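# Six arms sort coloured blocks onto matching tiles

## Task

Place every block on a tile that matches its colour, resting flat on one full face, with no tile holding more than one block; each block must stay there without any robot supporting it, and at the end the grippers must be open and the arms moved away.

## Robot and tools

Robots: six identical i2rt Big YAM arms named arm1 to arm6. Each has six revolute joints, a two-finger gripper and a wrist camera (arm1_cam_wrist ... arm6_cam_wrist). Two fixed room cameras, room_a and room_b, look at the scene. Reach is about 1.0 m from the joint1 axis. Joints move at different speeds, so the hand can sweep a wide, curved path between postures.

Frames: one shared scene frame, origin on the floor, +z up. Each arm's foot has its own pose in that frame, which is never printed. The hand point lies midway between the fingertips; its z axis runs along the fingers and the fingers close along its y axis. With joints 1 and 6 at 0 and the hand level and pointing forward, the wrist camera rides on top of the hand looking toward the fingertips. Camera calibrations (fisheye wrist cameras 616x616, pinhole room cameras 672x504) are given with OpenCV conventions; they can be a couple of degrees and several millimetres off, and wrist camera poses also inherit joint reading errors.

execute_actions(actions, cameras): actions is a list containing one action object or nothing. The action maps robot names ("arm1"..."arm6") to {"joints": {...}}. Inside joints, each key is an absolute target, not an offset: joint1_rad, joint2_rad, joint3_rad, joint4_rad, joint5_rad, joint6_rad in radians, and gripper_m in metres (fingertip gap). Include only the joints you want; several arms can be listed in one action and all start moving at once. Ranges and done-tolerances: joint1_rad -2.879 to 2.879 (±0.045), base yaw, positive counter-clockwise seen from above, 0 = direction the foot faces; joint2_rad 0 to 3.141 (±0.14), shoulder, 0 = upper arm pointing back roughly level, increasing lifts it up then forward; joint3_rad 0 to 3.019 (±0.09), elbow, 0 = folded, increasing opens; joint4_rad -1.692 to 1.57 (±0.055), hand pitch, positive tips fingers up; joint5_rad -1.57 to 1.57 (±0.03), sideways swing, positive to the arm's right; joint6_rad -2.094 to 2.094 (±0.035), hand roll, positive clockwise viewed from behind; gripper_m 0 to 0.093 (±0.003), about 50-62 N per pad at most. Any unknown key or out-of-range number rejects the whole call and nothing moves. cameras lists which images to return (null, omitted or ["all"] gives every camera, [] gives none); an empty actions list just reports state and pictures.

Result lines: joint_positions per arm; joint torques per arm joint (drive output, with per-unit offset, scale and noise, nonzero even unloaded); a pictures line giving image order; joint_status for each commanded motion. "off_target" means it stopped short and may still push. After "contact_stop" or "time_out" the joint holds where it stopped, except a timed-out joint may keep a target (within 0.375, 0.375, 0.113, 0.225, 0.075, 0.3 rad of its position for joints 1-6) and keep pushing; on_its_own lists such uncommanded behaviour, where "held at" is the held target, not the position. "joint command not followed" (often with a cause line) means a self/inter-arm collision check blocked that arm's joint targets; its gripper target still runs, and the blocked targets may be retried with later actions. To relieve any lingering push, command the joint to its reported position. Tiny target changes may not move a joint at all. An arm under load slowly sags. A stop reported in one result cancels the later movement, wait and finished_scene calls from the same reply.

wait(seconds): 0 to 10; commands nothing, lets the scene run, returns state and images.
zoom_image(camera, region): region [x0, y0, x1, y1] in pixels of that camera's latest full image, top-left origin, at most 504x504.
read_manual(section): only returns licence texts.
finished_scene(scene): ends the current scene (give its number) once the last command has been held; irreversible; reports success and gives the next task.

Safety: arms do not stop on contact and can press hard, which also heats motors. Any hard squeeze between two robots fails the task immediately; hard impacts may too, and no line reports arm-to-arm contact. The collision check ignores fingers, gripper housings and wrist cameras and can react late, so plan clear paths. Robots do not wait for each other. Keep all objects in the work area and off the floor; avoid drops, slips, slams and shoves. Loose objects can be nudged occasionally by outside disturbances, so check before finishing. Motor heat: a MOTOR HOT warning appears from 85 °C; at 100 °C the arm drops everything and falls (OVER-TEMPERATURE FAULT, status "limit_stop_at_motor_heat"; resend targets afterwards). Heat builds while holding loads, even during your thinking, and partly carries into the next scene. Faster robot motion is better.

Each tool is called after "Call:" by a JSON object that holds its "method" and its "body".

## Session

Call:
{"method": "execute_actions", "body": {"actions": []}}

Scene clock: 0.00 s.
Joint torques (N m, as the arm reports them, + toward a larger angle): no reading
Motor temperatures (°C, as the motors report them): arm1=[18 16 18 19 18 17] | arm2=[16 18 16 17 20 17] | arm3=[20 19 17 19 17 18] | arm4=[20 17 17 18 17 16] | arm5=[18 19 18 18 18 16] | arm6=[19 16 18 17 19 18]
arm1.joint_positions: joint1_rad=+0.456 joint2_rad=+0.438 joint3_rad=+1.660 joint4_rad=-1.485 joint5_rad=-0.114 joint6_rad=+0.389 gripper_m=+0.094
arm1.joint_status: not commanded
arm1.hand: x=+0.3953 y=-0.1614 z=+1.3643 quat_wxyz=(-0.608, -0.322, -0.726, +0.003) (m; scene frame)
arm2.joint_positions: joint1_rad=+0.529 joint2_rad=+0.618 joint3_rad=+1.635 joint4_rad=-1.390 joint5_rad=-0.010 joint6_rad=+0.623 gripper_m=+0.094
arm2.joint_status: not commanded
arm2.hand: x=-0.9416 y=-0.3178 z=+1.3427 quat_wxyz=(-0.029, +0.637, -0.522, -0.567) (m; scene frame)
arm3.joint_positions: joint1_rad=+0.276 joint2_rad=+0.646 joint3_rad=+1.437 joint4_rad=-1.332 joint5_rad=-0.070 joint6_rad=-0.307 gripper_m=+0.095
arm3.joint_status: not commanded
arm3.hand: x=+0.8355 y=+0.7239 z=+1.2420 quat_wxyz=(-0.041, -0.817, -0.293, +0.494) (m; scene frame)
arm4.joint_positions: joint1_rad=-0.883 joint2_rad=+0.572 joint3_rad=+1.484 joint4_rad=-1.135 joint5_rad=+0.171 joint6_rad=-0.715 gripper_m=+0.095
arm4.joint_status: not commanded
arm4.hand: x=+0.9695 y=-1.0608 z=+1.2782 quat_wxyz=(+0.186, -0.706, -0.337, +0.594) (m; scene frame)
arm5.joint_positions: joint1_rad=-0.203 joint2_rad=+0.357 joint3_rad=+1.586 joint4_rad=-1.618 joint5_rad=-0.039 joint6_rad=-0.167 gripper_m=+0.095
arm5.joint_status: not commanded
arm5.hand: x=-1.9919 y=-0.8774 z=+1.2856 quat_wxyz=(-0.311, +0.749, -0.368, -0.455) (m; scene frame)
arm6.joint_positions: joint1_rad=-0.473 joint2_rad=+0.357 joint3_rad=+1.608 joint4_rad=-1.646 joint5_rad=-0.288 joint6_rad=+0.618 gripper_m=+0.095
arm6.joint_status: not commanded
arm6.hand: x=+0.1836 y=+1.6726 z=+1.2718 quat_wxyz=(-0.252, -0.803, +0.213, +0.497) (m; scene frame)
pictures: arm1_cam_wrist, arm2_cam_wrist, arm3_cam_wrist, arm4_cam_wrist, arm5_cam_wrist, arm6_cam_wrist, room_a, room_b
Images, in order (width x height): arm1_cam_wrist 616x616, arm2_cam_wrist 616x616, arm3_cam_wrist 616x616, arm4_cam_wrist 616x616, arm5_cam_wrist 616x616, arm6_cam_wrist 616x616, room_a 672x504, room_b 672x504.

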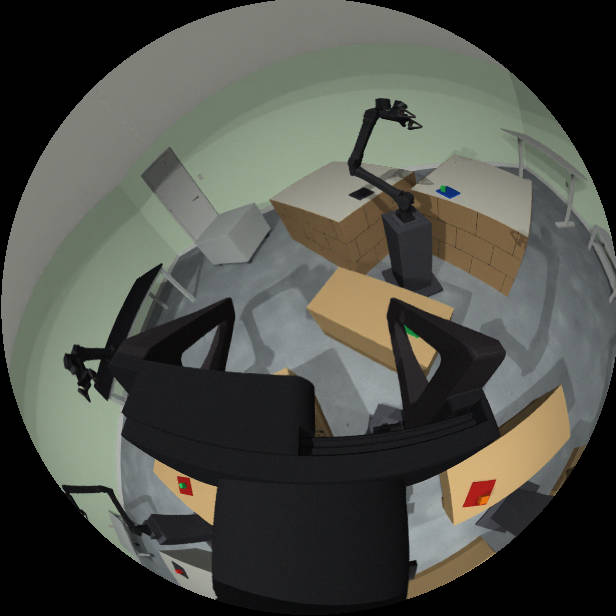

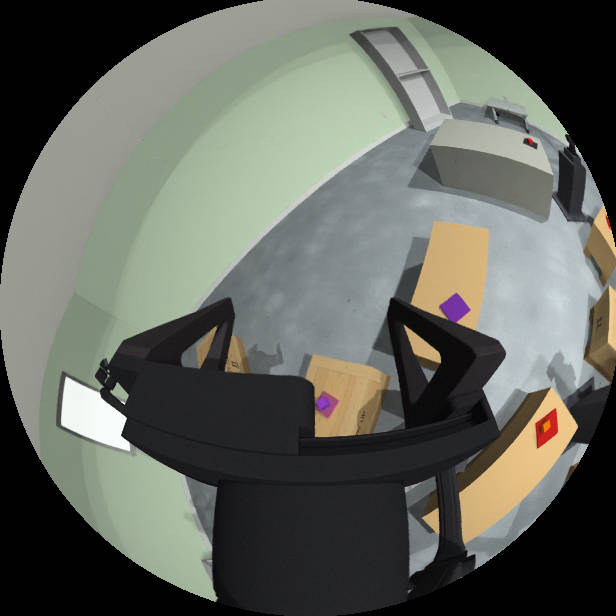

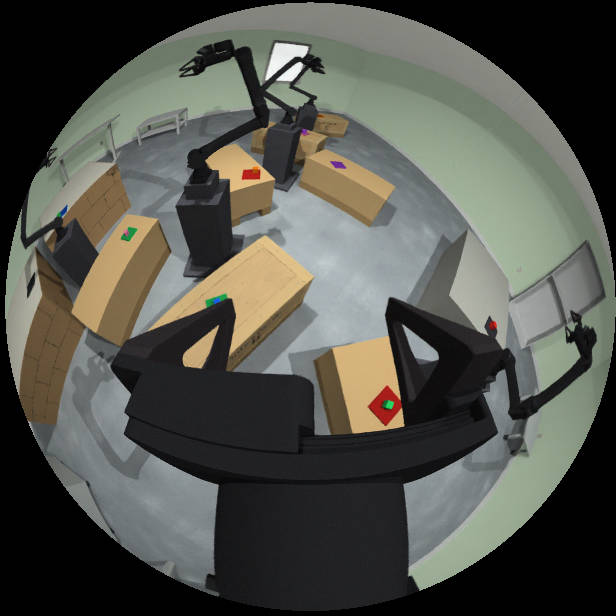

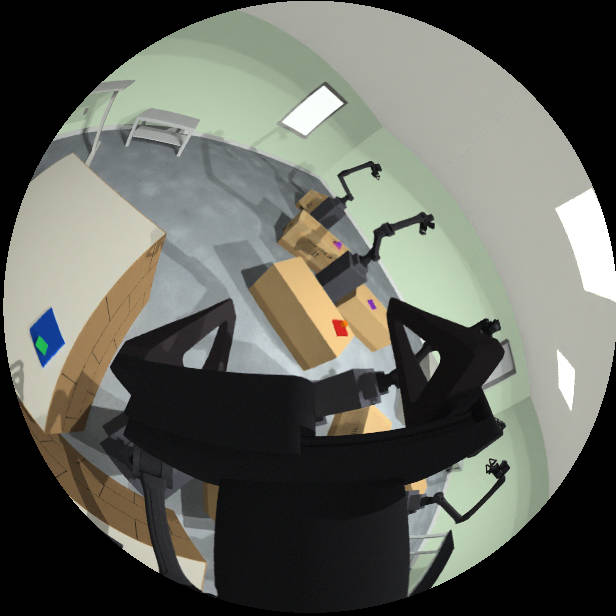

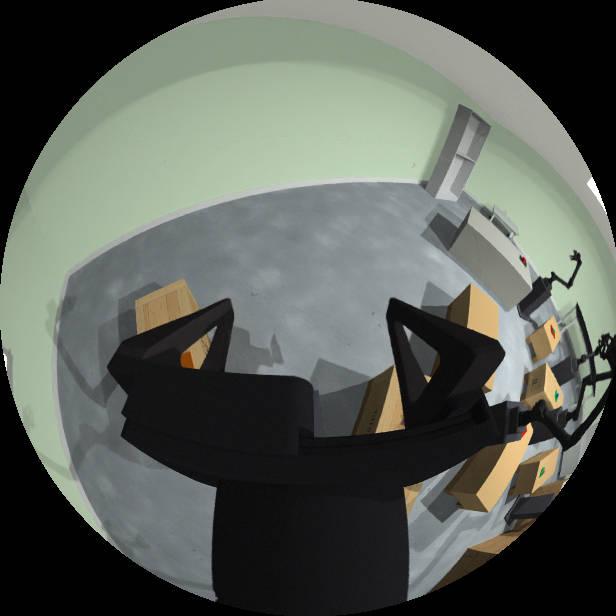

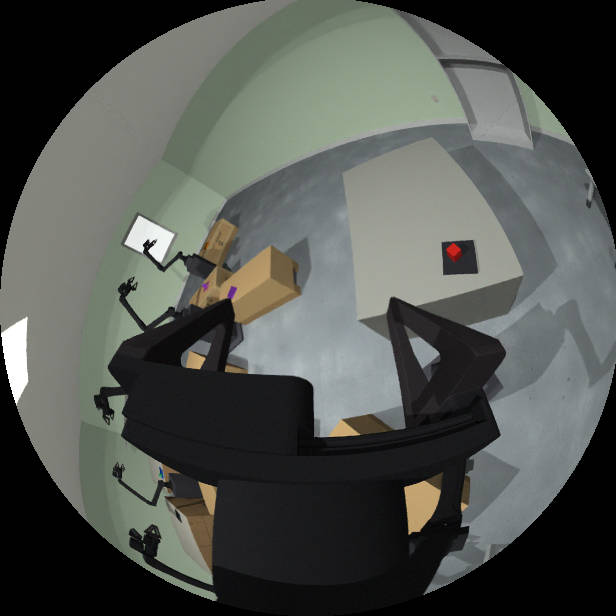

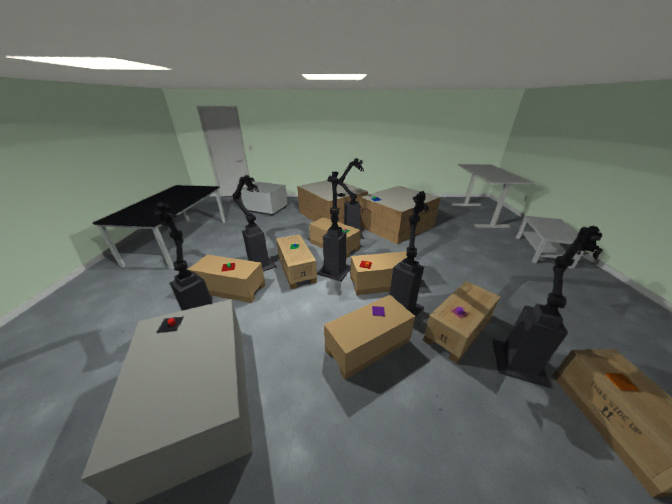

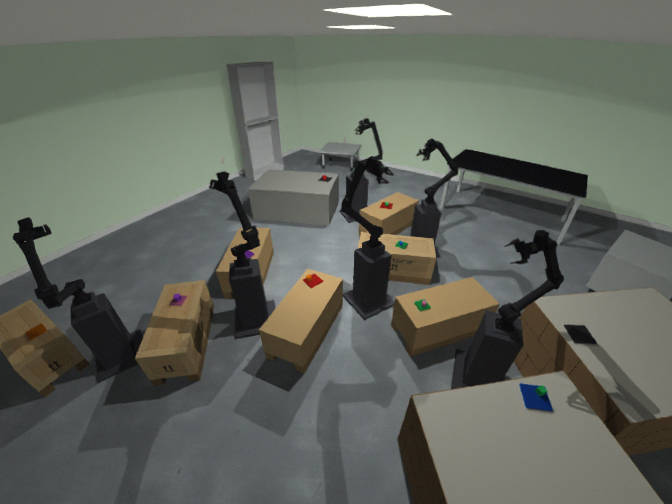

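Call:
{"method": "zoom_image", "body": {"camera": "room_b", "region": [0, 150, 336, 402]}}

Call:
{"method": "zoom_image", "body": {"camera": "room_b", "region": [300, 160, 636, 430]}}

Call:
{"method": "zoom_image", "body": {"camera": "room_a", "region": [140, 170, 480, 350]}}

Region (0, 150, 336, 402) of room_b's 672x504 image, scaled by 1.500, with more detail than that image has; it fills the top 378 rows of this view, and the rest is white.

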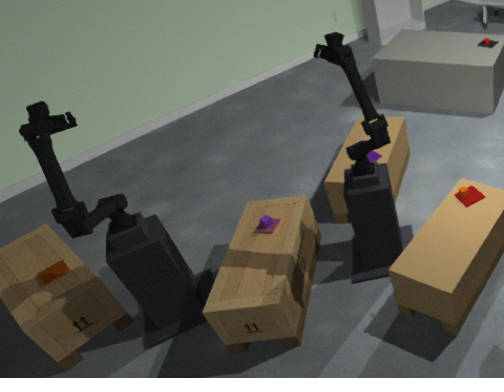

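Region (300, 160, 636, 430) of room_b's 672x504 image, scaled by 1.500, with more detail than that image has; it fills the top 405 rows of this view, and the rest is white.

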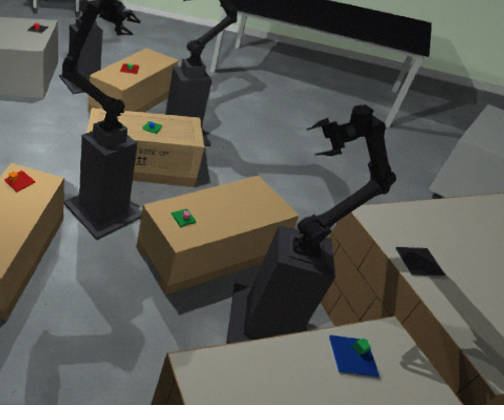

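Region (140, 170, 480, 350) of room_a's 672x504 image, scaled by 1.482, with more detail than that image has; it fills the top 267 rows of this view, and the rest is white.

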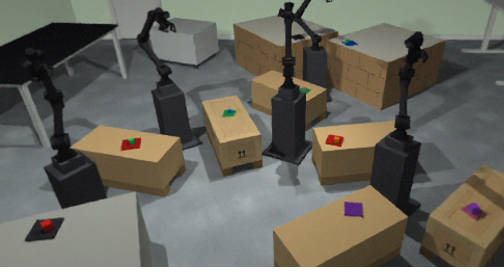

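Call:
{"method": "zoom_image", "body": {"camera": "room_b", "region": [290, 150, 470, 330]}}

Region (290, 150, 470, 330) of room_b's 672x504 image, scaled by 2.800, with more detail than that image has.

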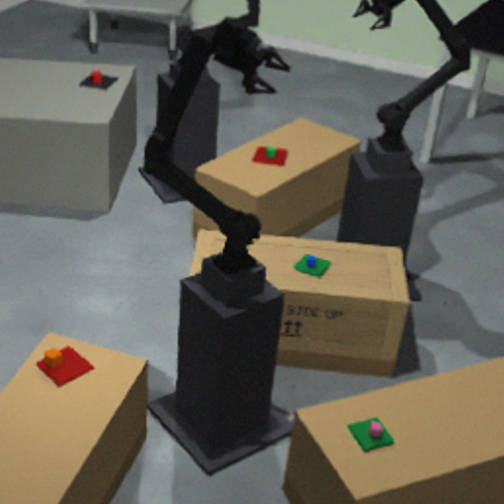

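Call:
{"method": "zoom_image", "body": {"camera": "room_a", "region": [260, 150, 430, 320]}}

Call:
{"method": "zoom_image", "body": {"camera": "room_a", "region": [130, 170, 300, 340]}}

Call:
{"method": "zoom_image", "body": {"camera": "room_a", "region": [420, 200, 672, 420]}}

Region (260, 150, 430, 320) of room_a's 672x504 image, scaled by 2.965, with more detail than that image has.

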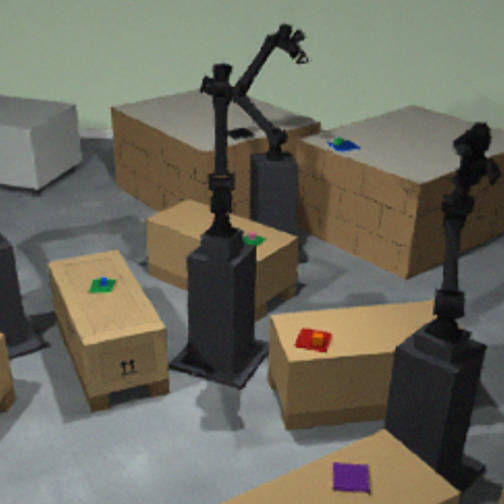

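Region (130, 170, 300, 340) of room_a's 672x504 image, scaled by 2.965, with more detail than that image has.

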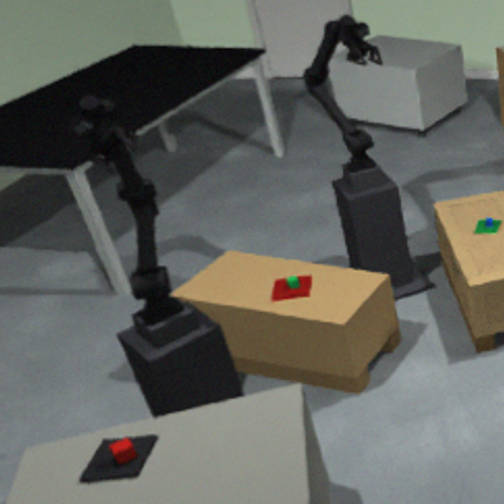

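Region (420, 200, 672, 420) of room_a's 672x504 image, scaled by 2.000, with more detail than that image has; it fills the top 440 rows of this view, and the rest is white.

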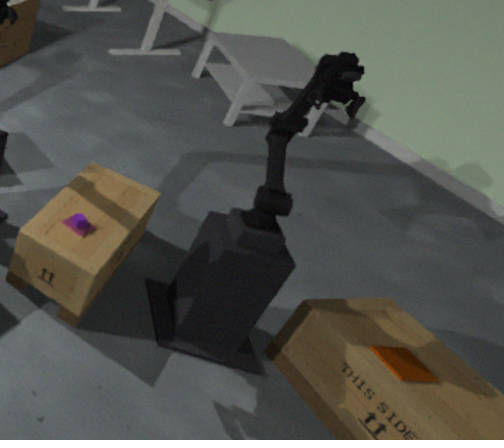

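Call:
{"method": "execute_actions", "body": {"actions": [{"arm1":{"joints":{"joint1_rad":0.197,"joint2_rad":2.318,"joint3_rad":1.596,"joint4_rad":-0.849,"joint5_rad":0,"joint6_rad":0}},"arm2":{"joints":{"joint1_rad":1.667,"joint2_rad":2.314,"joint3_rad":1.636,"joint4_rad":-0.893,"joint5_rad":0,"joint6_rad":0}},"arm3":{"joints":{"joint1_rad":-0.892,"joint2_rad":2.262,"joint3_rad":1.591,"joint4_rad":-0.9,"joint5_rad":0,"joint6_rad":0}},"arm4":{"joints":{"joint1_rad":0.41,"joint2_rad":1.708,"joint3_rad":1.53,"joint4_rad":-1.393,"joint5_rad":0,"joint6_rad":0}},"arm5":{"joints":{"joint1_rad":1.08,"joint2_rad":2.196,"joint3_rad":1.434,"joint4_rad":-0.809,"joint5_rad":0,"joint6_rad":0}},"arm6":{"joints":{"joint1_rad":-0.726,"joint2_rad":1.839,"joint3_rad":1.271,"joint4_rad":-1.003,"joint5_rad":0,"joint6_rad":0}}}]}}

Scene clock: 122.47 s.
Joint torques (N m, as the arm reports them, + toward a larger angle): arm1=[ -1.25 -19.12   7.48   0.74   0.11  -0.25] | arm2=[ -2.93 -25.34   8.97   0.13   0.01  -0.01] | arm3=[  1.27 -21.87   7.48   0.12   0.     0.12] | arm4=[ -0.55 -19.56   9.97  -0.26   0.02   0.11] | arm5=[ -0.05 -19.07   7.25   0.59   0.11   0.15] | arm6=[  1.23 -15.34   7.34   0.53   0.23  -0.14]
Motor temperatures (°C, as the motors report them): arm1=[18 18 22 20 18 17] | arm2=[16 19 20 17 20 17] | arm3=[20 20 27 20 17 19] | arm4=[20 18 24 18 17 16] | arm5=[18 21 21 18 18 16] | arm6=[19 18 21 17 19 18]
arm1.joint_positions: joint1_rad=+0.208 joint2_rad=+2.312 joint3_rad=+1.594 joint4_rad=-0.863 joint5_rad=-0.002 joint6_rad=+0.014 gripper_m=+0.094
arm1.joint_status: all done
arm1.hand: x=+0.7503 y=-0.5775 z=+0.5834 quat_wxyz=(+0.006, -0.390, -0.921, +0.001) (m; scene frame)
arm2.joint_positions: joint1_rad=+1.675 joint2_rad=+2.328 joint3_rad=+1.632 joint4_rad=-0.893 joint5_rad=+0.000 joint6_rad=+0.011 gripper_m=+0.094
arm2.joint_status: all done
arm2.hand: x=-1.3887 y=-0.6792 z=+0.5754 quat_wxyz=(-0.003, +0.982, +0.191, +0.003) (m; scene frame)
arm3.joint_positions: joint1_rad=-0.899 joint2_rad=+2.255 joint3_rad=+1.582 joint4_rad=-0.897 joint5_rad=+0.001 joint6_rad=-0.013 gripper_m=+0.095
arm3.joint_status: all done
arm3.hand: x=+0.6410 y=+1.2655 z=+0.5797 quat_wxyz=(-0.002, -0.918, +0.398, +0.002) (m; scene frame)
arm4.joint_positions: joint1_rad=+0.419 joint2_rad=+1.718 joint3_rad=+1.512 joint4_rad=-1.378 joint5_rad=-0.001 joint6_rad=-0.011 gripper_m=+0.095
arm4.joint_status: all done
arm4.hand: x=+1.2071 y=-1.5399 z=+0.8123 quat_wxyz=(+0.001, -0.686, -0.728, -0.006) (m; scene frame)
arm5.joint_positions: joint1_rad=+1.085 joint2_rad=+2.209 joint3_rad=+1.421 joint4_rad=-0.815 joint5_rad=-0.001 joint6_rad=-0.012 gripper_m=+0.095
arm5.joint_status: all done
arm5.hand: x=-2.5185 y=-1.0316 z=+0.5722 quat_wxyz=(+0.007, +0.995, +0.100, +0.015) (m; scene frame)
arm6.joint_positions: joint1_rad=-0.719 joint2_rad=+1.835 joint3_rad=+1.270 joint4_rad=-1.015 joint5_rad=-0.004 joint6_rad=+0.012 gripper_m=+0.095
arm6.joint_status: all done
arm6.hand: x=-0.2522 y=+1.8932 z=+0.7004 quat_wxyz=(+0.003, -0.984, +0.177, -0.008) (m; scene frame)
pictures: arm1_cam_wrist, arm2_cam_wrist, arm3_cam_wrist, arm4_cam_wrist, arm5_cam_wrist, arm6_cam_wrist, room_a, room_b
camera_calibration (this result's frames):
arm1_cam_wrist: T_world_to_cam=[[-0.712213, -0.701868, -0.0115693, 0.136265], [-0.563918, 0.56226, 0.604864, 0.396898], [-0.41803, 0.437316, -0.796245, 1.15102], [0, 0, 0, 1]] pos_world=[0.802029, -0.63088, 0.678003]
arm2_cam_wrist: T_world_to_cam=[[-0.379274, 0.925248, 0.00813619, 0.0938371], [0.736237, 0.296446, 0.608338, 0.880559], [0.560452, 0.236717, -0.793636, 1.52235], [0, 0, 0, 1]] pos_world=[-1.46591, -0.708227, 0.671751]
arm3_cam_wrist: T_world_to_cam=[[0.733956, 0.67897, -0.0175491, -1.31664], [0.557211, -0.587161, 0.587161, 0.0497982], [0.38836, -0.440729, -0.80928, 0.900066], [0, 0, 0, 1]] pos_world=[0.589059, 1.31988, 0.67606]
arm4_cam_wrist: T_world_to_cam=[[-0.998476, -0.0537195, -0.01266, 1.12741], [-0.0505149, 0.797104, 0.601725, 0.806063], [-0.022233, 0.601447, -0.798603, 1.72393], [0, 0, 0, 1]] pos_world=[1.20474, -1.61881, 0.905983]
arm5_cam_wrist: T_world_to_cam=[[-0.189934, 0.981749, -0.00971475, 0.544337], [0.77573, 0.156127, 0.611447, 1.77048], [0.601805, 0.108599, -0.791225, 2.20394], [0, 0, 0, 1]] pos_world=[-2.59636, -1.05017, 0.666546]
arm6_cam_wrist: T_world_to_cam=[[0.34349, 0.939038, 0.0149359, -1.70552], [0.750287, -0.283943, 0.597031, 0.316273], [0.564876, -0.193868, -0.802079, 1.19395], [0, 0, 0, 1]] pos_world=[-0.325901, 1.92282, 0.794294]
Images, in order (width x height): arm1_cam_wrist 616x616, arm2_cam_wrist 616x616, arm3_cam_wrist 616x616, arm4_cam_wrist 616x616, arm5_cam_wrist 616x616, arm6_cam_wrist 616x616, room_a 672x504, room_b 672x504.

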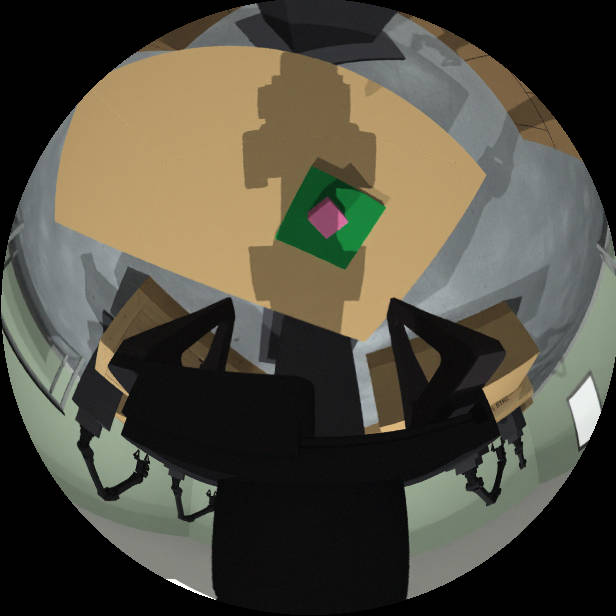

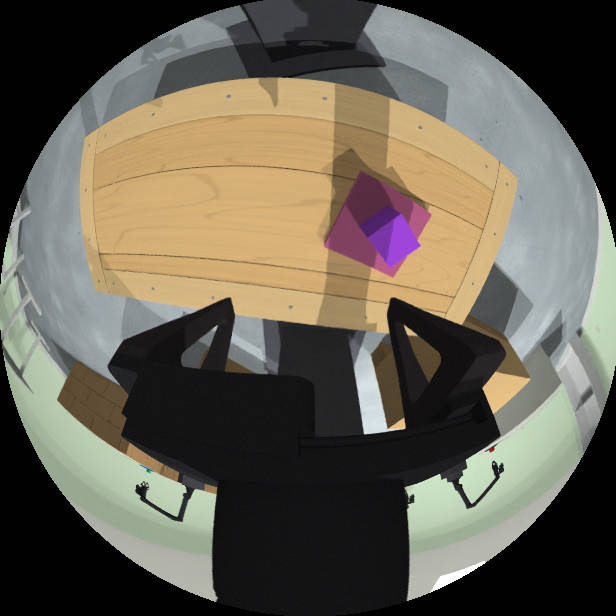

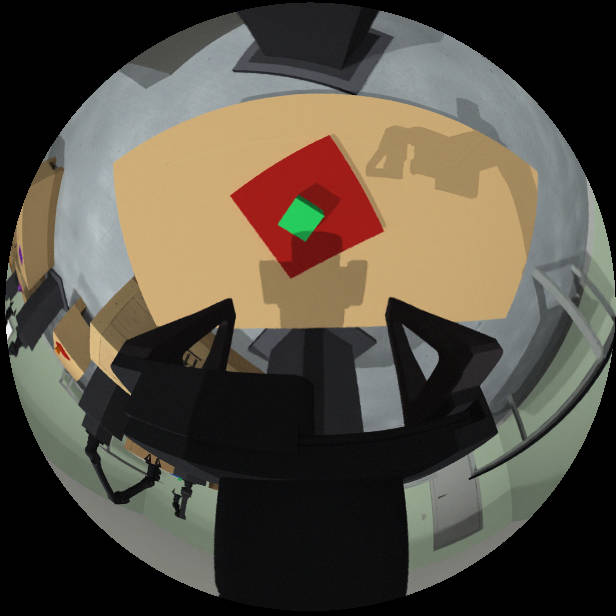

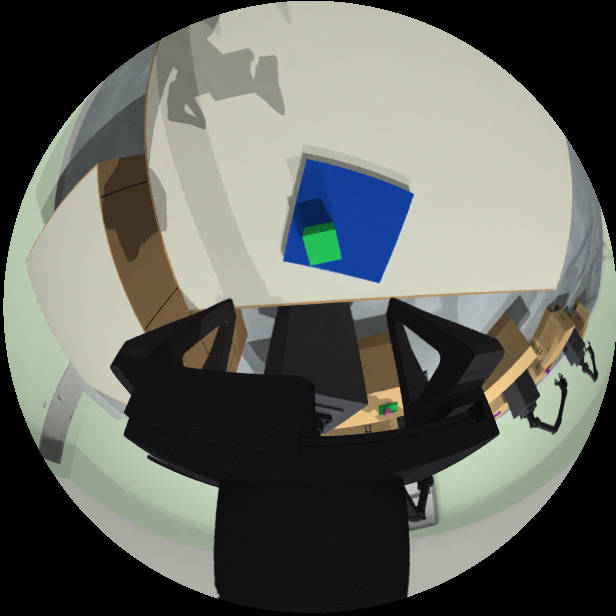

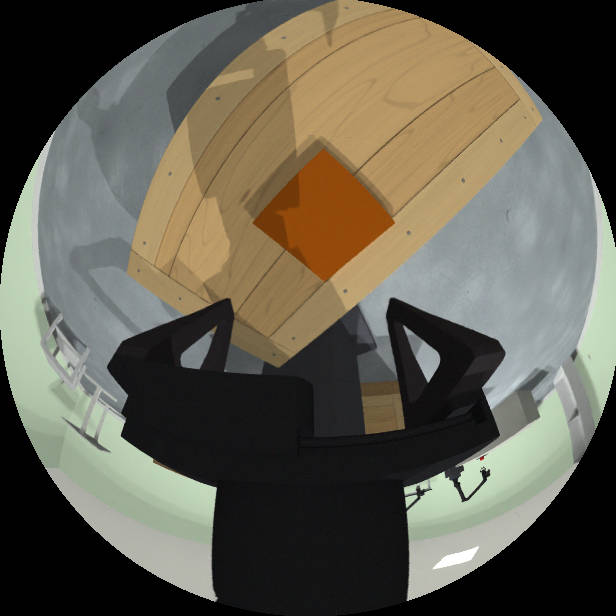

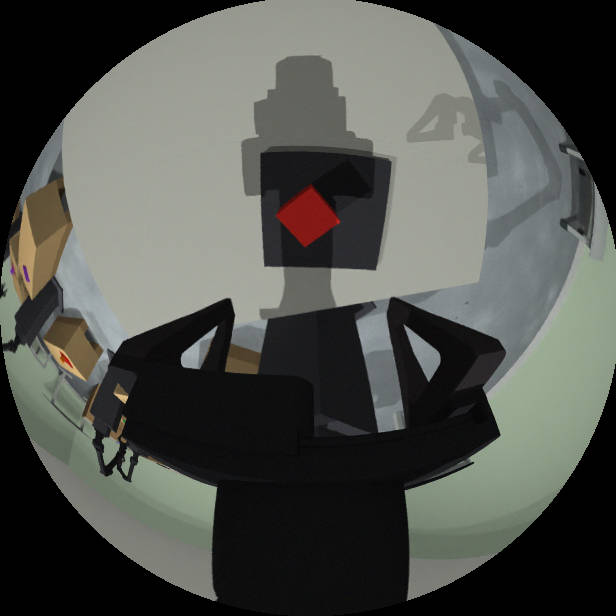

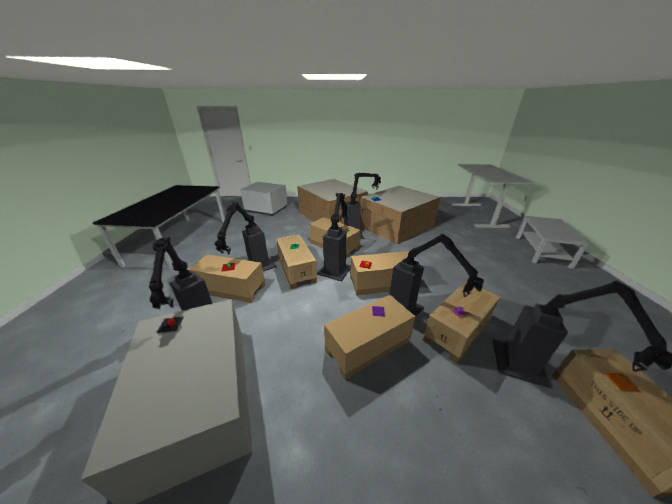

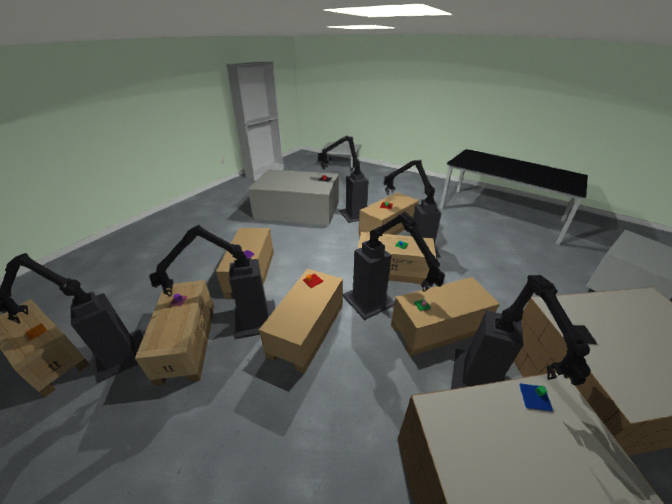

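Call:
{"method": "zoom_image", "body": {"camera": "arm1_cam_wrist", "region": [260, 140, 420, 300]}}

Call:
{"method": "zoom_image", "body": {"camera": "arm2_cam_wrist", "region": [300, 140, 460, 300]}}

Call:
{"method": "zoom_image", "body": {"camera": "arm3_cam_wrist", "region": [230, 130, 390, 290]}}

Call:
{"method": "zoom_image", "body": {"camera": "arm4_cam_wrist", "region": [270, 140, 430, 300]}}

Call:
{"method": "zoom_image", "body": {"camera": "arm6_cam_wrist", "region": [240, 130, 400, 290]}}

Region (260, 140, 420, 300) of arm1_cam_wrist's 616x616 image, scaled by 3.150, with more detail than that image has.

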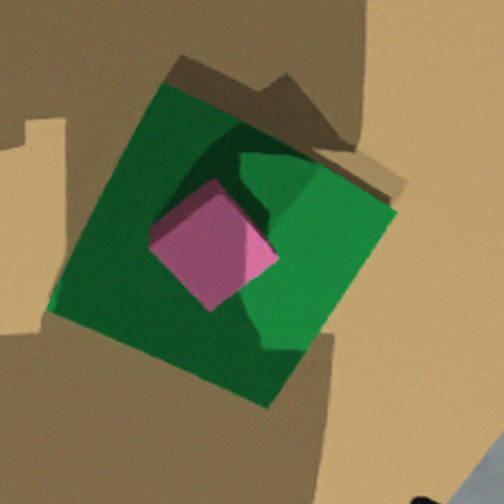

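Region (300, 140, 460, 300) of arm2_cam_wrist's 616x616 image, scaled by 3.150, with more detail than that image has.

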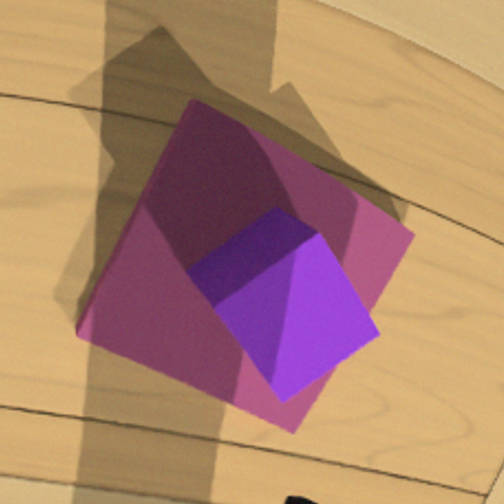

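Region (230, 130, 390, 290) of arm3_cam_wrist's 616x616 image, scaled by 3.150, with more detail than that image has.

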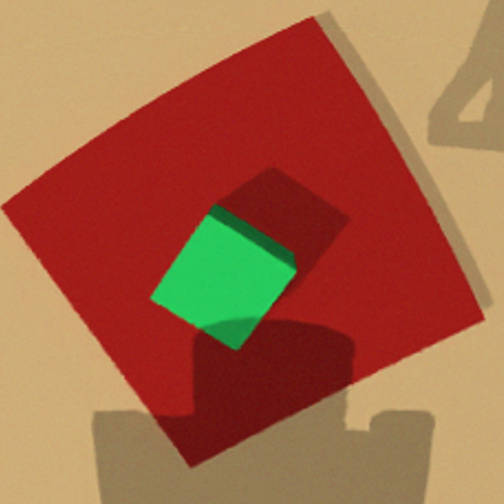

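Region (270, 140, 430, 300) of arm4_cam_wrist's 616x616 image, scaled by 3.150, with more detail than that image has.

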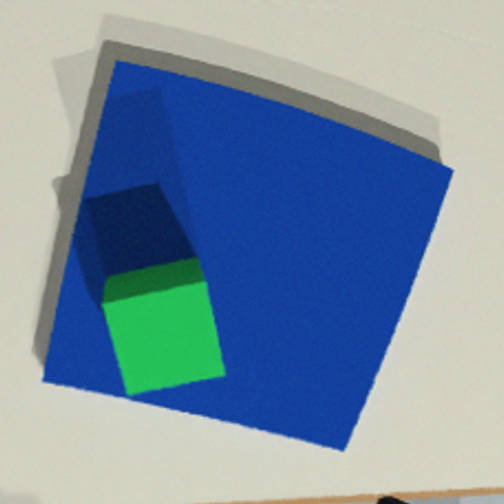

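Region (240, 130, 400, 290) of arm6_cam_wrist's 616x616 image, scaled by 3.150, with more detail than that image has.

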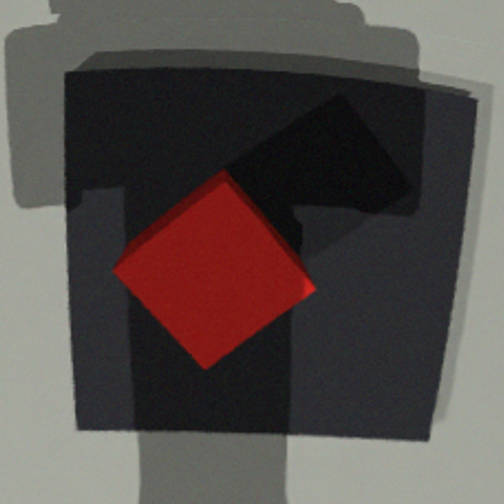

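Call:
{"method": "execute_actions", "body": {"actions": [{"arm1":{"joints":{"joint1_rad":0.172,"joint2_rad":2.526,"joint3_rad":1.688,"joint4_rad":-0.733,"joint6_rad":-0.72}},"arm2":{"joints":{"joint1_rad":1.522,"joint2_rad":2.494,"joint3_rad":1.723,"joint4_rad":-0.8,"joint6_rad":-0.73}},"arm3":{"joints":{"joint1_rad":-0.868,"joint2_rad":2.52,"joint3_rad":1.682,"joint4_rad":-0.732,"joint6_rad":0.6}},"arm4":{"joints":{"joint1_rad":0.378,"joint2_rad":1.761,"joint3_rad":1.285,"joint4_rad":-1.094,"joint6_rad":-0.22}},"arm6":{"joints":{"joint1_rad":-0.726,"joint2_rad":2.057,"joint3_rad":1.249,"joint4_rad":-0.763,"joint6_rad":-0.65}}}], "cameras": ["arm1_cam_wrist","arm2_cam_wrist","arm3_cam_wrist","arm4_cam_wrist","arm6_cam_wrist"]}}

Scene clock: 217.07 s.
Joint torques (N m, as the arm reports them, + toward a larger angle): arm1=[ -0.9  -20.36   7.58   0.58   0.04  -0.24] | arm2=[ -1.39 -26.42   9.91   0.17  -0.06  -0.01] | arm3=[  1.31 -24.65   6.33   0.47   0.05   0.13] | arm4=[  0.25 -18.93   8.69   0.75   0.    -0.1 ] | arm5=[ -0.04 -19.26   7.24   0.58   0.1    0.15] | arm6=[  1.32 -17.54   6.24   0.6    0.16  -0.14]
Motor temperatures (°C, as the motors report them): arm1=[18 25 24 20 18 17] | arm2=[16 27 21 17 20 17] | arm3=[20 31 27 19 17 19] | arm4=[20 21 28 18 17 16] | arm5=[18 27 22 18 18 16] | arm6=[19 24 24 17 19 18]
arm1.joint_positions: joint1_rad=+0.179 joint2_rad=+2.530 joint3_rad=+1.670 joint4_rad=-0.745 joint5_rad=-0.002 joint6_rad=-0.705 gripper_m=+0.094
arm1.joint_status: all done
arm1.hand: x=+0.7358 y=-0.5896 z=+0.4739 quat_wxyz=(+0.014, -0.055, -0.998, -0.010) (m; scene frame)
arm2.joint_positions: joint1_rad=+1.512 joint2_rad=+2.512 joint3_rad=+1.701 joint4_rad=-0.803 joint5_rad=+0.000 joint6_rad=-0.718 gripper_m=+0.094
arm2.joint_status: all done
arm2.hand: x=-1.4216 y=-0.5829 z=+0.4837 quat_wxyz=(+0.002, +0.889, +0.457, +0.016) (m; scene frame)
arm3.joint_positions: joint1_rad=-0.877 joint2_rad=+2.537 joint3_rad=+1.671 joint4_rad=-0.739 joint5_rad=+0.001 joint6_rad=+0.585 gripper_m=+0.095
arm3.joint_status: all done
arm3.hand: x=+0.6315 y=+1.2544 z=+0.4359 quat_wxyz=(-0.005, -0.767, +0.642, -0.016) (m; scene frame)
arm4.joint_positions: joint1_rad=+0.380 joint2_rad=+1.769 joint3_rad=+1.273 joint4_rad=-1.110 joint5_rad=-0.001 joint6_rad=-0.209 gripper_m=+0.095
arm4.joint_status: all done
arm4.hand: x=+1.1874 y=-1.5159 z=+0.7017 quat_wxyz=(+0.007, -0.626, -0.779, -0.014) (m; scene frame)
arm5.joint_positions: joint1_rad=+1.085 joint2_rad=+2.209 joint3_rad=+1.421 joint4_rad=-0.815 joint5_rad=-0.001 joint6_rad=-0.012 gripper_m=+0.095
arm5.joint_status: not commanded
arm5.hand: x=-2.5185 y=-1.0316 z=+0.5722 quat_wxyz=(+0.007, +0.995, +0.100, +0.015) (m; scene frame)
arm6.joint_positions: joint1_rad=-0.719 joint2_rad=+2.065 joint3_rad=+1.241 joint4_rad=-0.777 joint5_rad=-0.004 joint6_rad=-0.638 gripper_m=+0.095
arm6.joint_status: all done
arm6.hand: x=-0.2575 y=+1.8966 z=+0.5779 quat_wxyz=(-0.005, -0.989, -0.146, -0.018) (m; scene frame)
pictures: arm1_cam_wrist, arm2_cam_wrist, arm3_cam_wrist, arm4_cam_wrist, arm6_cam_wrist
camera_calibration (this result's frames):
arm1_cam_wrist: T_world_to_cam=[[-0.103122, -0.994038, -0.035427, -0.492893], [-0.782517, 0.0590892, 0.619818, 0.318851], [-0.614029, 0.0916394, -0.783945, 0.99767], [0, 0, 0, 1]] pos_world=[0.811277, -0.600221, 0.567027]
arm2_cam_wrist: T_world_to_cam=[[-0.815947, 0.577925, -0.015257, -0.818929], [0.444563, 0.644093, 0.622502, 0.713157], [0.369586, 0.501146, -0.78247, 1.32264], [0, 0, 0, 1]] pos_world=[-1.47408, -0.648897, 0.578492]
arm3_cam_wrist: T_world_to_cam=[[0.985571, 0.169249, 0.0023069, -0.832781], [0.132299, -0.778764, 0.613207, 0.630284], [0.105581, -0.604054, -0.789919, 1.15751], [0, 0, 0, 1]] pos_world=[0.615167, 1.33099, 0.529768]
arm4_cam_wrist: T_world_to_cam=[[-0.977469, -0.210235, -0.0188571, 0.849747], [-0.17677, 0.766494, 0.617446, 0.944957], [-0.115355, 0.606867, -0.786387, 1.73099], [0, 0, 0, 1]] pos_world=[1.19732, -1.59614, 0.793794]
arm6_cam_wrist: T_world_to_cam=[[-0.293854, 0.955817, -0.00792573, -1.88785], [0.754527, 0.237045, 0.611964, -0.60132], [0.586804, 0.173848, -0.790846, 0.401083], [0, 0, 0, 1]] pos_world=[-0.336399, 1.87726, 0.670218]
Images, in order (width x height): arm1_cam_wrist 616x616, arm2_cam_wrist 616x616, arm3_cam_wrist 616x616, arm4_cam_wrist 616x616, arm6_cam_wrist 616x616.

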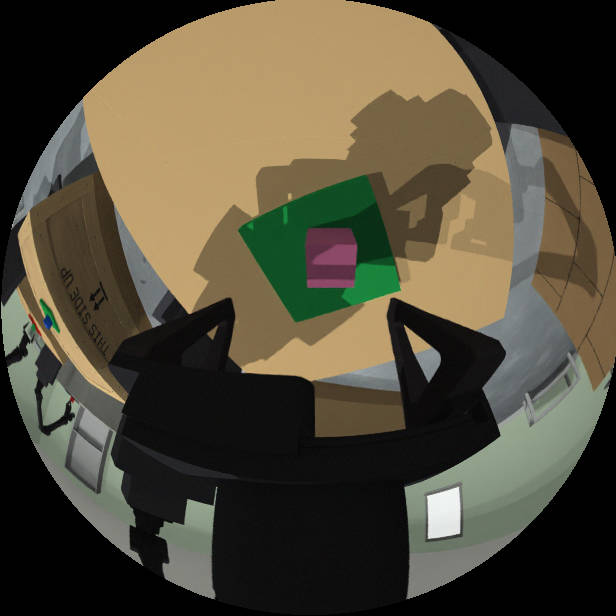

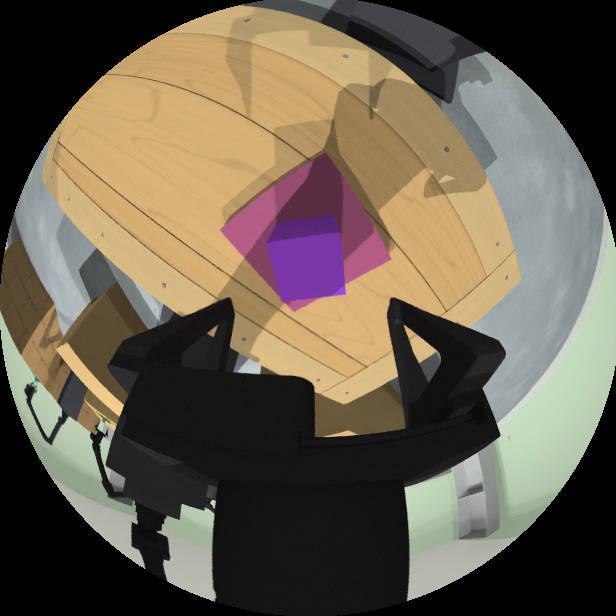

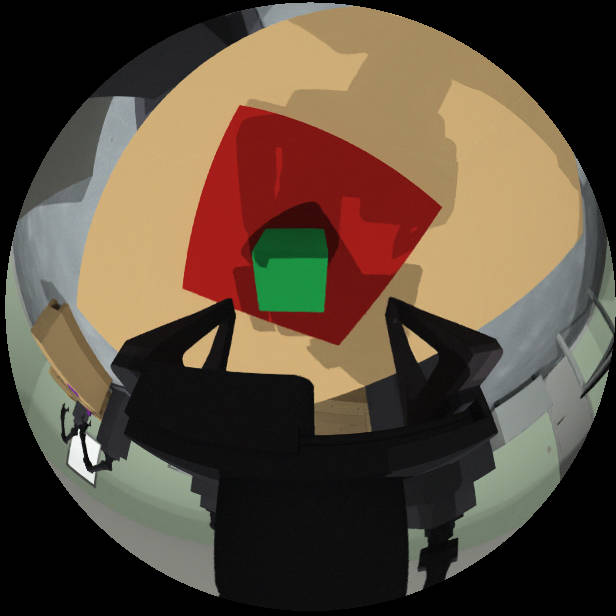

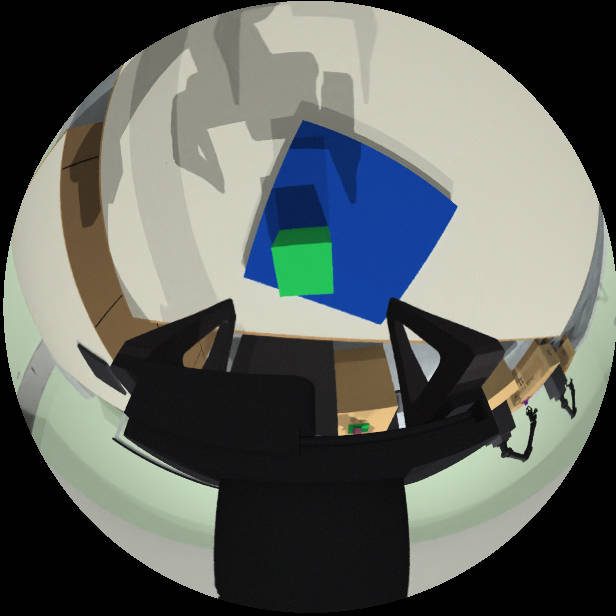

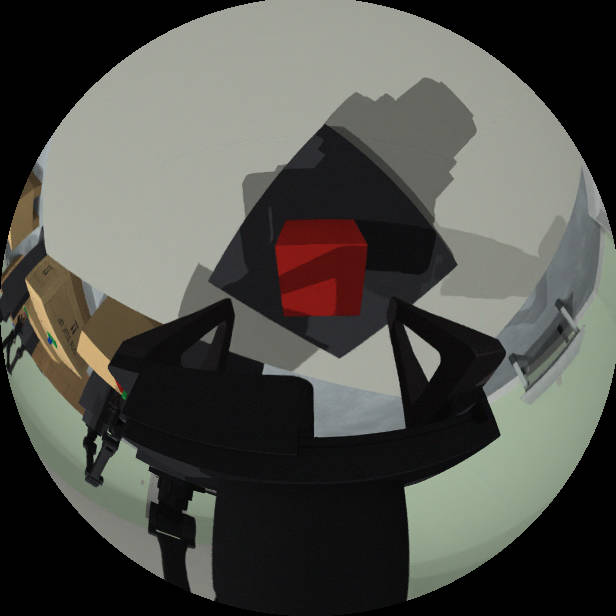

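Call:
{"method": "execute_actions", "body": {"actions": [{"arm1":{"joints":{"joint2_rad":2.61,"joint3_rad":1.762,"joint4_rad":-0.69}},"arm2":{"joints":{"joint2_rad":2.615,"joint3_rad":1.797,"joint4_rad":-0.714,"joint6_rad":-0.8}},"arm3":{"joints":{"joint2_rad":2.596,"joint3_rad":1.76,"joint4_rad":-0.7}},"arm4":{"joints":{"joint2_rad":1.843,"joint3_rad":1.208,"joint4_rad":-0.903,"joint6_rad":-0.27}},"arm6":{"joints":{"joint1_rad":-0.7,"joint2_rad":2.158,"joint3_rad":1.264,"joint4_rad":-0.648}}}], "cameras": ["arm1_cam_wrist","arm2_cam_wrist","arm3_cam_wrist","arm4_cam_wrist","arm6_cam_wrist"]}}

Scene clock: 259.33 s.
Joint torques (N m, as the arm reports them, + toward a larger angle): arm1=[ -0.87 -17.81   9.36   0.76   0.03  -0.24] | arm2=[ -1.34 -26.16  10.11   0.34  -0.06  -0.02] | arm3=[  1.47 -21.06   8.06   0.64   0.06   0.13] | arm4=[  0.25 -19.17   7.7    0.83  -0.01  -0.11] | arm5=[ -0.08 -19.23   7.24   0.58   0.11   0.15] | arm6=[  2.72 -16.43   6.84   0.72   0.15  -0.14]
Motor temperatures (°C, as the motors report them): arm1=[18 27 25 20 18 17] | arm2=[16 29 22 17 20 17] | arm3=[20 36 26 19 17 19] | arm4=[20 22 28 18 17 16] | arm5=[18 28 23 18 18 16] | arm6=[19 26 24 17 19 18]
arm1.joint_positions: joint1_rad=+0.179 joint2_rad=+2.579 joint3_rad=+1.729 joint4_rad=-0.704 joint5_rad=-0.002 joint6_rad=-0.706 gripper_m=+0.094
arm1.joint_status: all done
arm1.hand: x=+0.7515 y=-0.6064 z=+0.4589 quat_wxyz=(-0.004, -0.055, -0.998, +0.008) (m; scene frame)
arm2.joint_positions: joint1_rad=+1.512 joint2_rad=+2.625 joint3_rad=+1.770 joint4_rad=-0.720 joint5_rad=+0.000 joint6_rad=-0.789 gripper_m=+0.094
arm2.joint_status: all done
arm2.hand: x=-1.4357 y=-0.5860 z=+0.4321 quat_wxyz=(-0.003, +0.873, +0.488, -0.003) (m; scene frame)
arm3.joint_positions: joint1_rad=-0.877 joint2_rad=+2.568 joint3_rad=+1.729 joint4_rad=-0.706 joint5_rad=+0.001 joint6_rad=+0.585 gripper_m=+0.095
arm3.joint_status: all done
arm3.hand: x=+0.6126 y=+1.2741 z=+0.4316 quat_wxyz=(-0.001, -0.767, +0.642, +0.013) (m; scene frame)
arm4.joint_positions: joint1_rad=+0.380 joint2_rad=+1.850 joint3_rad=+1.200 joint4_rad=-0.919 joint5_rad=-0.001 joint6_rad=-0.259 gripper_m=+0.095
arm4.joint_status: all done
arm4.hand: x=+1.1878 y=-1.5220 z=+0.6398 quat_wxyz=(-0.005, -0.607, -0.795, +0.000) (m; scene frame)
arm5.joint_positions: joint1_rad=+1.085 joint2_rad=+2.209 joint3_rad=+1.421 joint4_rad=-0.815 joint5_rad=-0.001 joint6_rad=-0.012 gripper_m=+0.095
arm5.joint_status: not commanded
arm5.hand: x=-2.5185 y=-1.0316 z=+0.5722 quat_wxyz=(+0.007, +0.995, +0.100, +0.015) (m; scene frame)
arm6.joint_positions: joint1_rad=-0.709 joint2_rad=+2.145 joint3_rad=+1.241 joint4_rad=-0.662 joint5_rad=-0.004 joint6_rad=-0.638 gripper_m=+0.095
arm6.joint_status: all done
arm6.hand: x=-0.2669 y=+1.8954 z=+0.5377 quat_wxyz=(+0.003, -0.988, -0.151, -0.002) (m; scene frame)
pictures: arm1_cam_wrist, arm2_cam_wrist, arm3_cam_wrist, arm4_cam_wrist, arm6_cam_wrist
camera_calibration (this result's frames):
arm1_cam_wrist: T_world_to_cam=[[-0.101322, -0.994852, -0.00174782, -0.525872], [-0.803943, 0.0808437, 0.589186, 0.384799], [-0.586012, 0.0611028, -0.807995, 0.968576], [0, 0, 0, 1]] pos_world=[0.823671, -0.613456, 0.554967]
arm2_cam_wrist: T_world_to_cam=[[-0.854824, 0.518808, 0.0107255, -0.931091], [0.420606, 0.680618, 0.599875, 0.750388], [0.30392, 0.517298, -0.800022, 1.21179], [0, 0, 0, 1]] pos_world=[-1.47982, -0.654529, 0.529309]
arm3_cam_wrist: T_world_to_cam=[[0.985118, 0.169082, -0.0308904, -0.802736], [0.156043, -0.804428, 0.573189, 0.68616], [0.0720669, -0.569479, -0.818841, 1.15697], [0, 0, 0, 1]] pos_world=[0.60034, 1.34656, 0.529275]
arm4_cam_wrist: T_world_to_cam=[[-0.96578, -0.25913, -0.0109875, 0.7544], [-0.215779, 0.77926, 0.588383, 1.07228], [-0.143906, 0.570619, -0.808508, 1.67897], [0, 0, 0, 1]] pos_world=[1.20157, -1.59815, 0.734841]
arm6_cam_wrist: T_world_to_cam=[[-0.303259, 0.95282, 0.0129809, -1.89784], [0.772001, 0.237678, 0.589511, -0.553787], [0.558612, 0.188796, -0.807656, 0.348185], [0, 0, 0, 1]] pos_world=[-0.342515, 1.87419, 0.632313]
Images, in order (width x height): arm1_cam_wrist 616x616, arm2_cam_wrist 616x616, arm3_cam_wrist 616x616, arm4_cam_wrist 616x616, arm6_cam_wrist 616x616.

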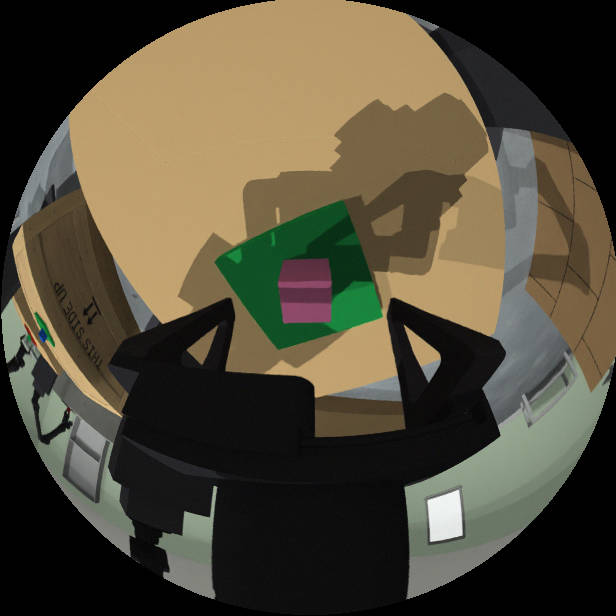

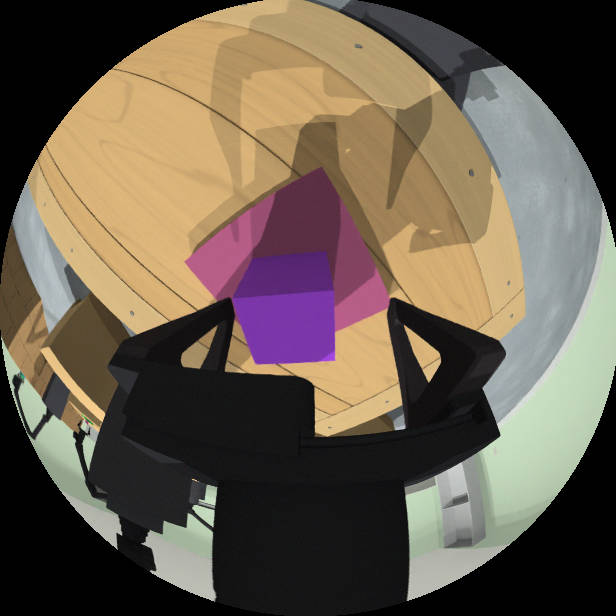

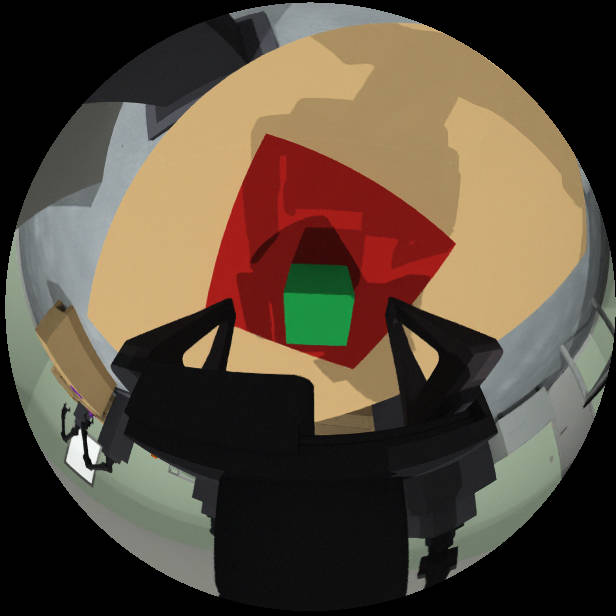

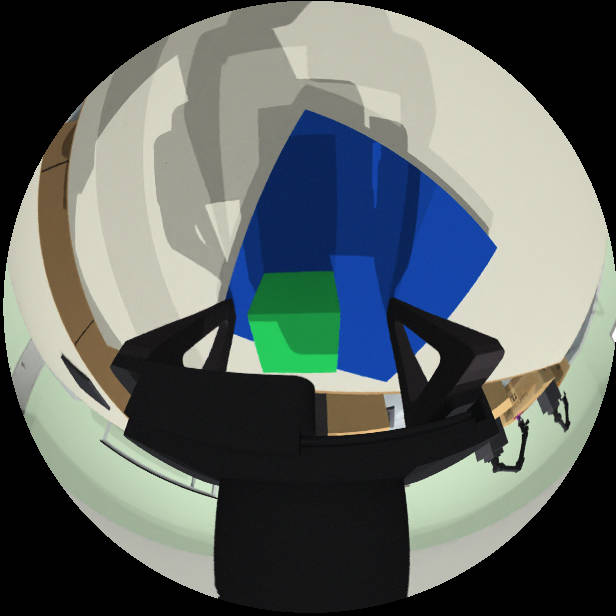

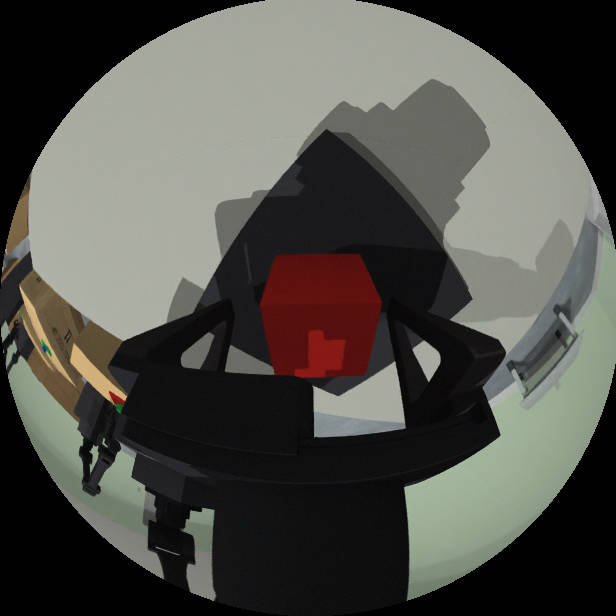

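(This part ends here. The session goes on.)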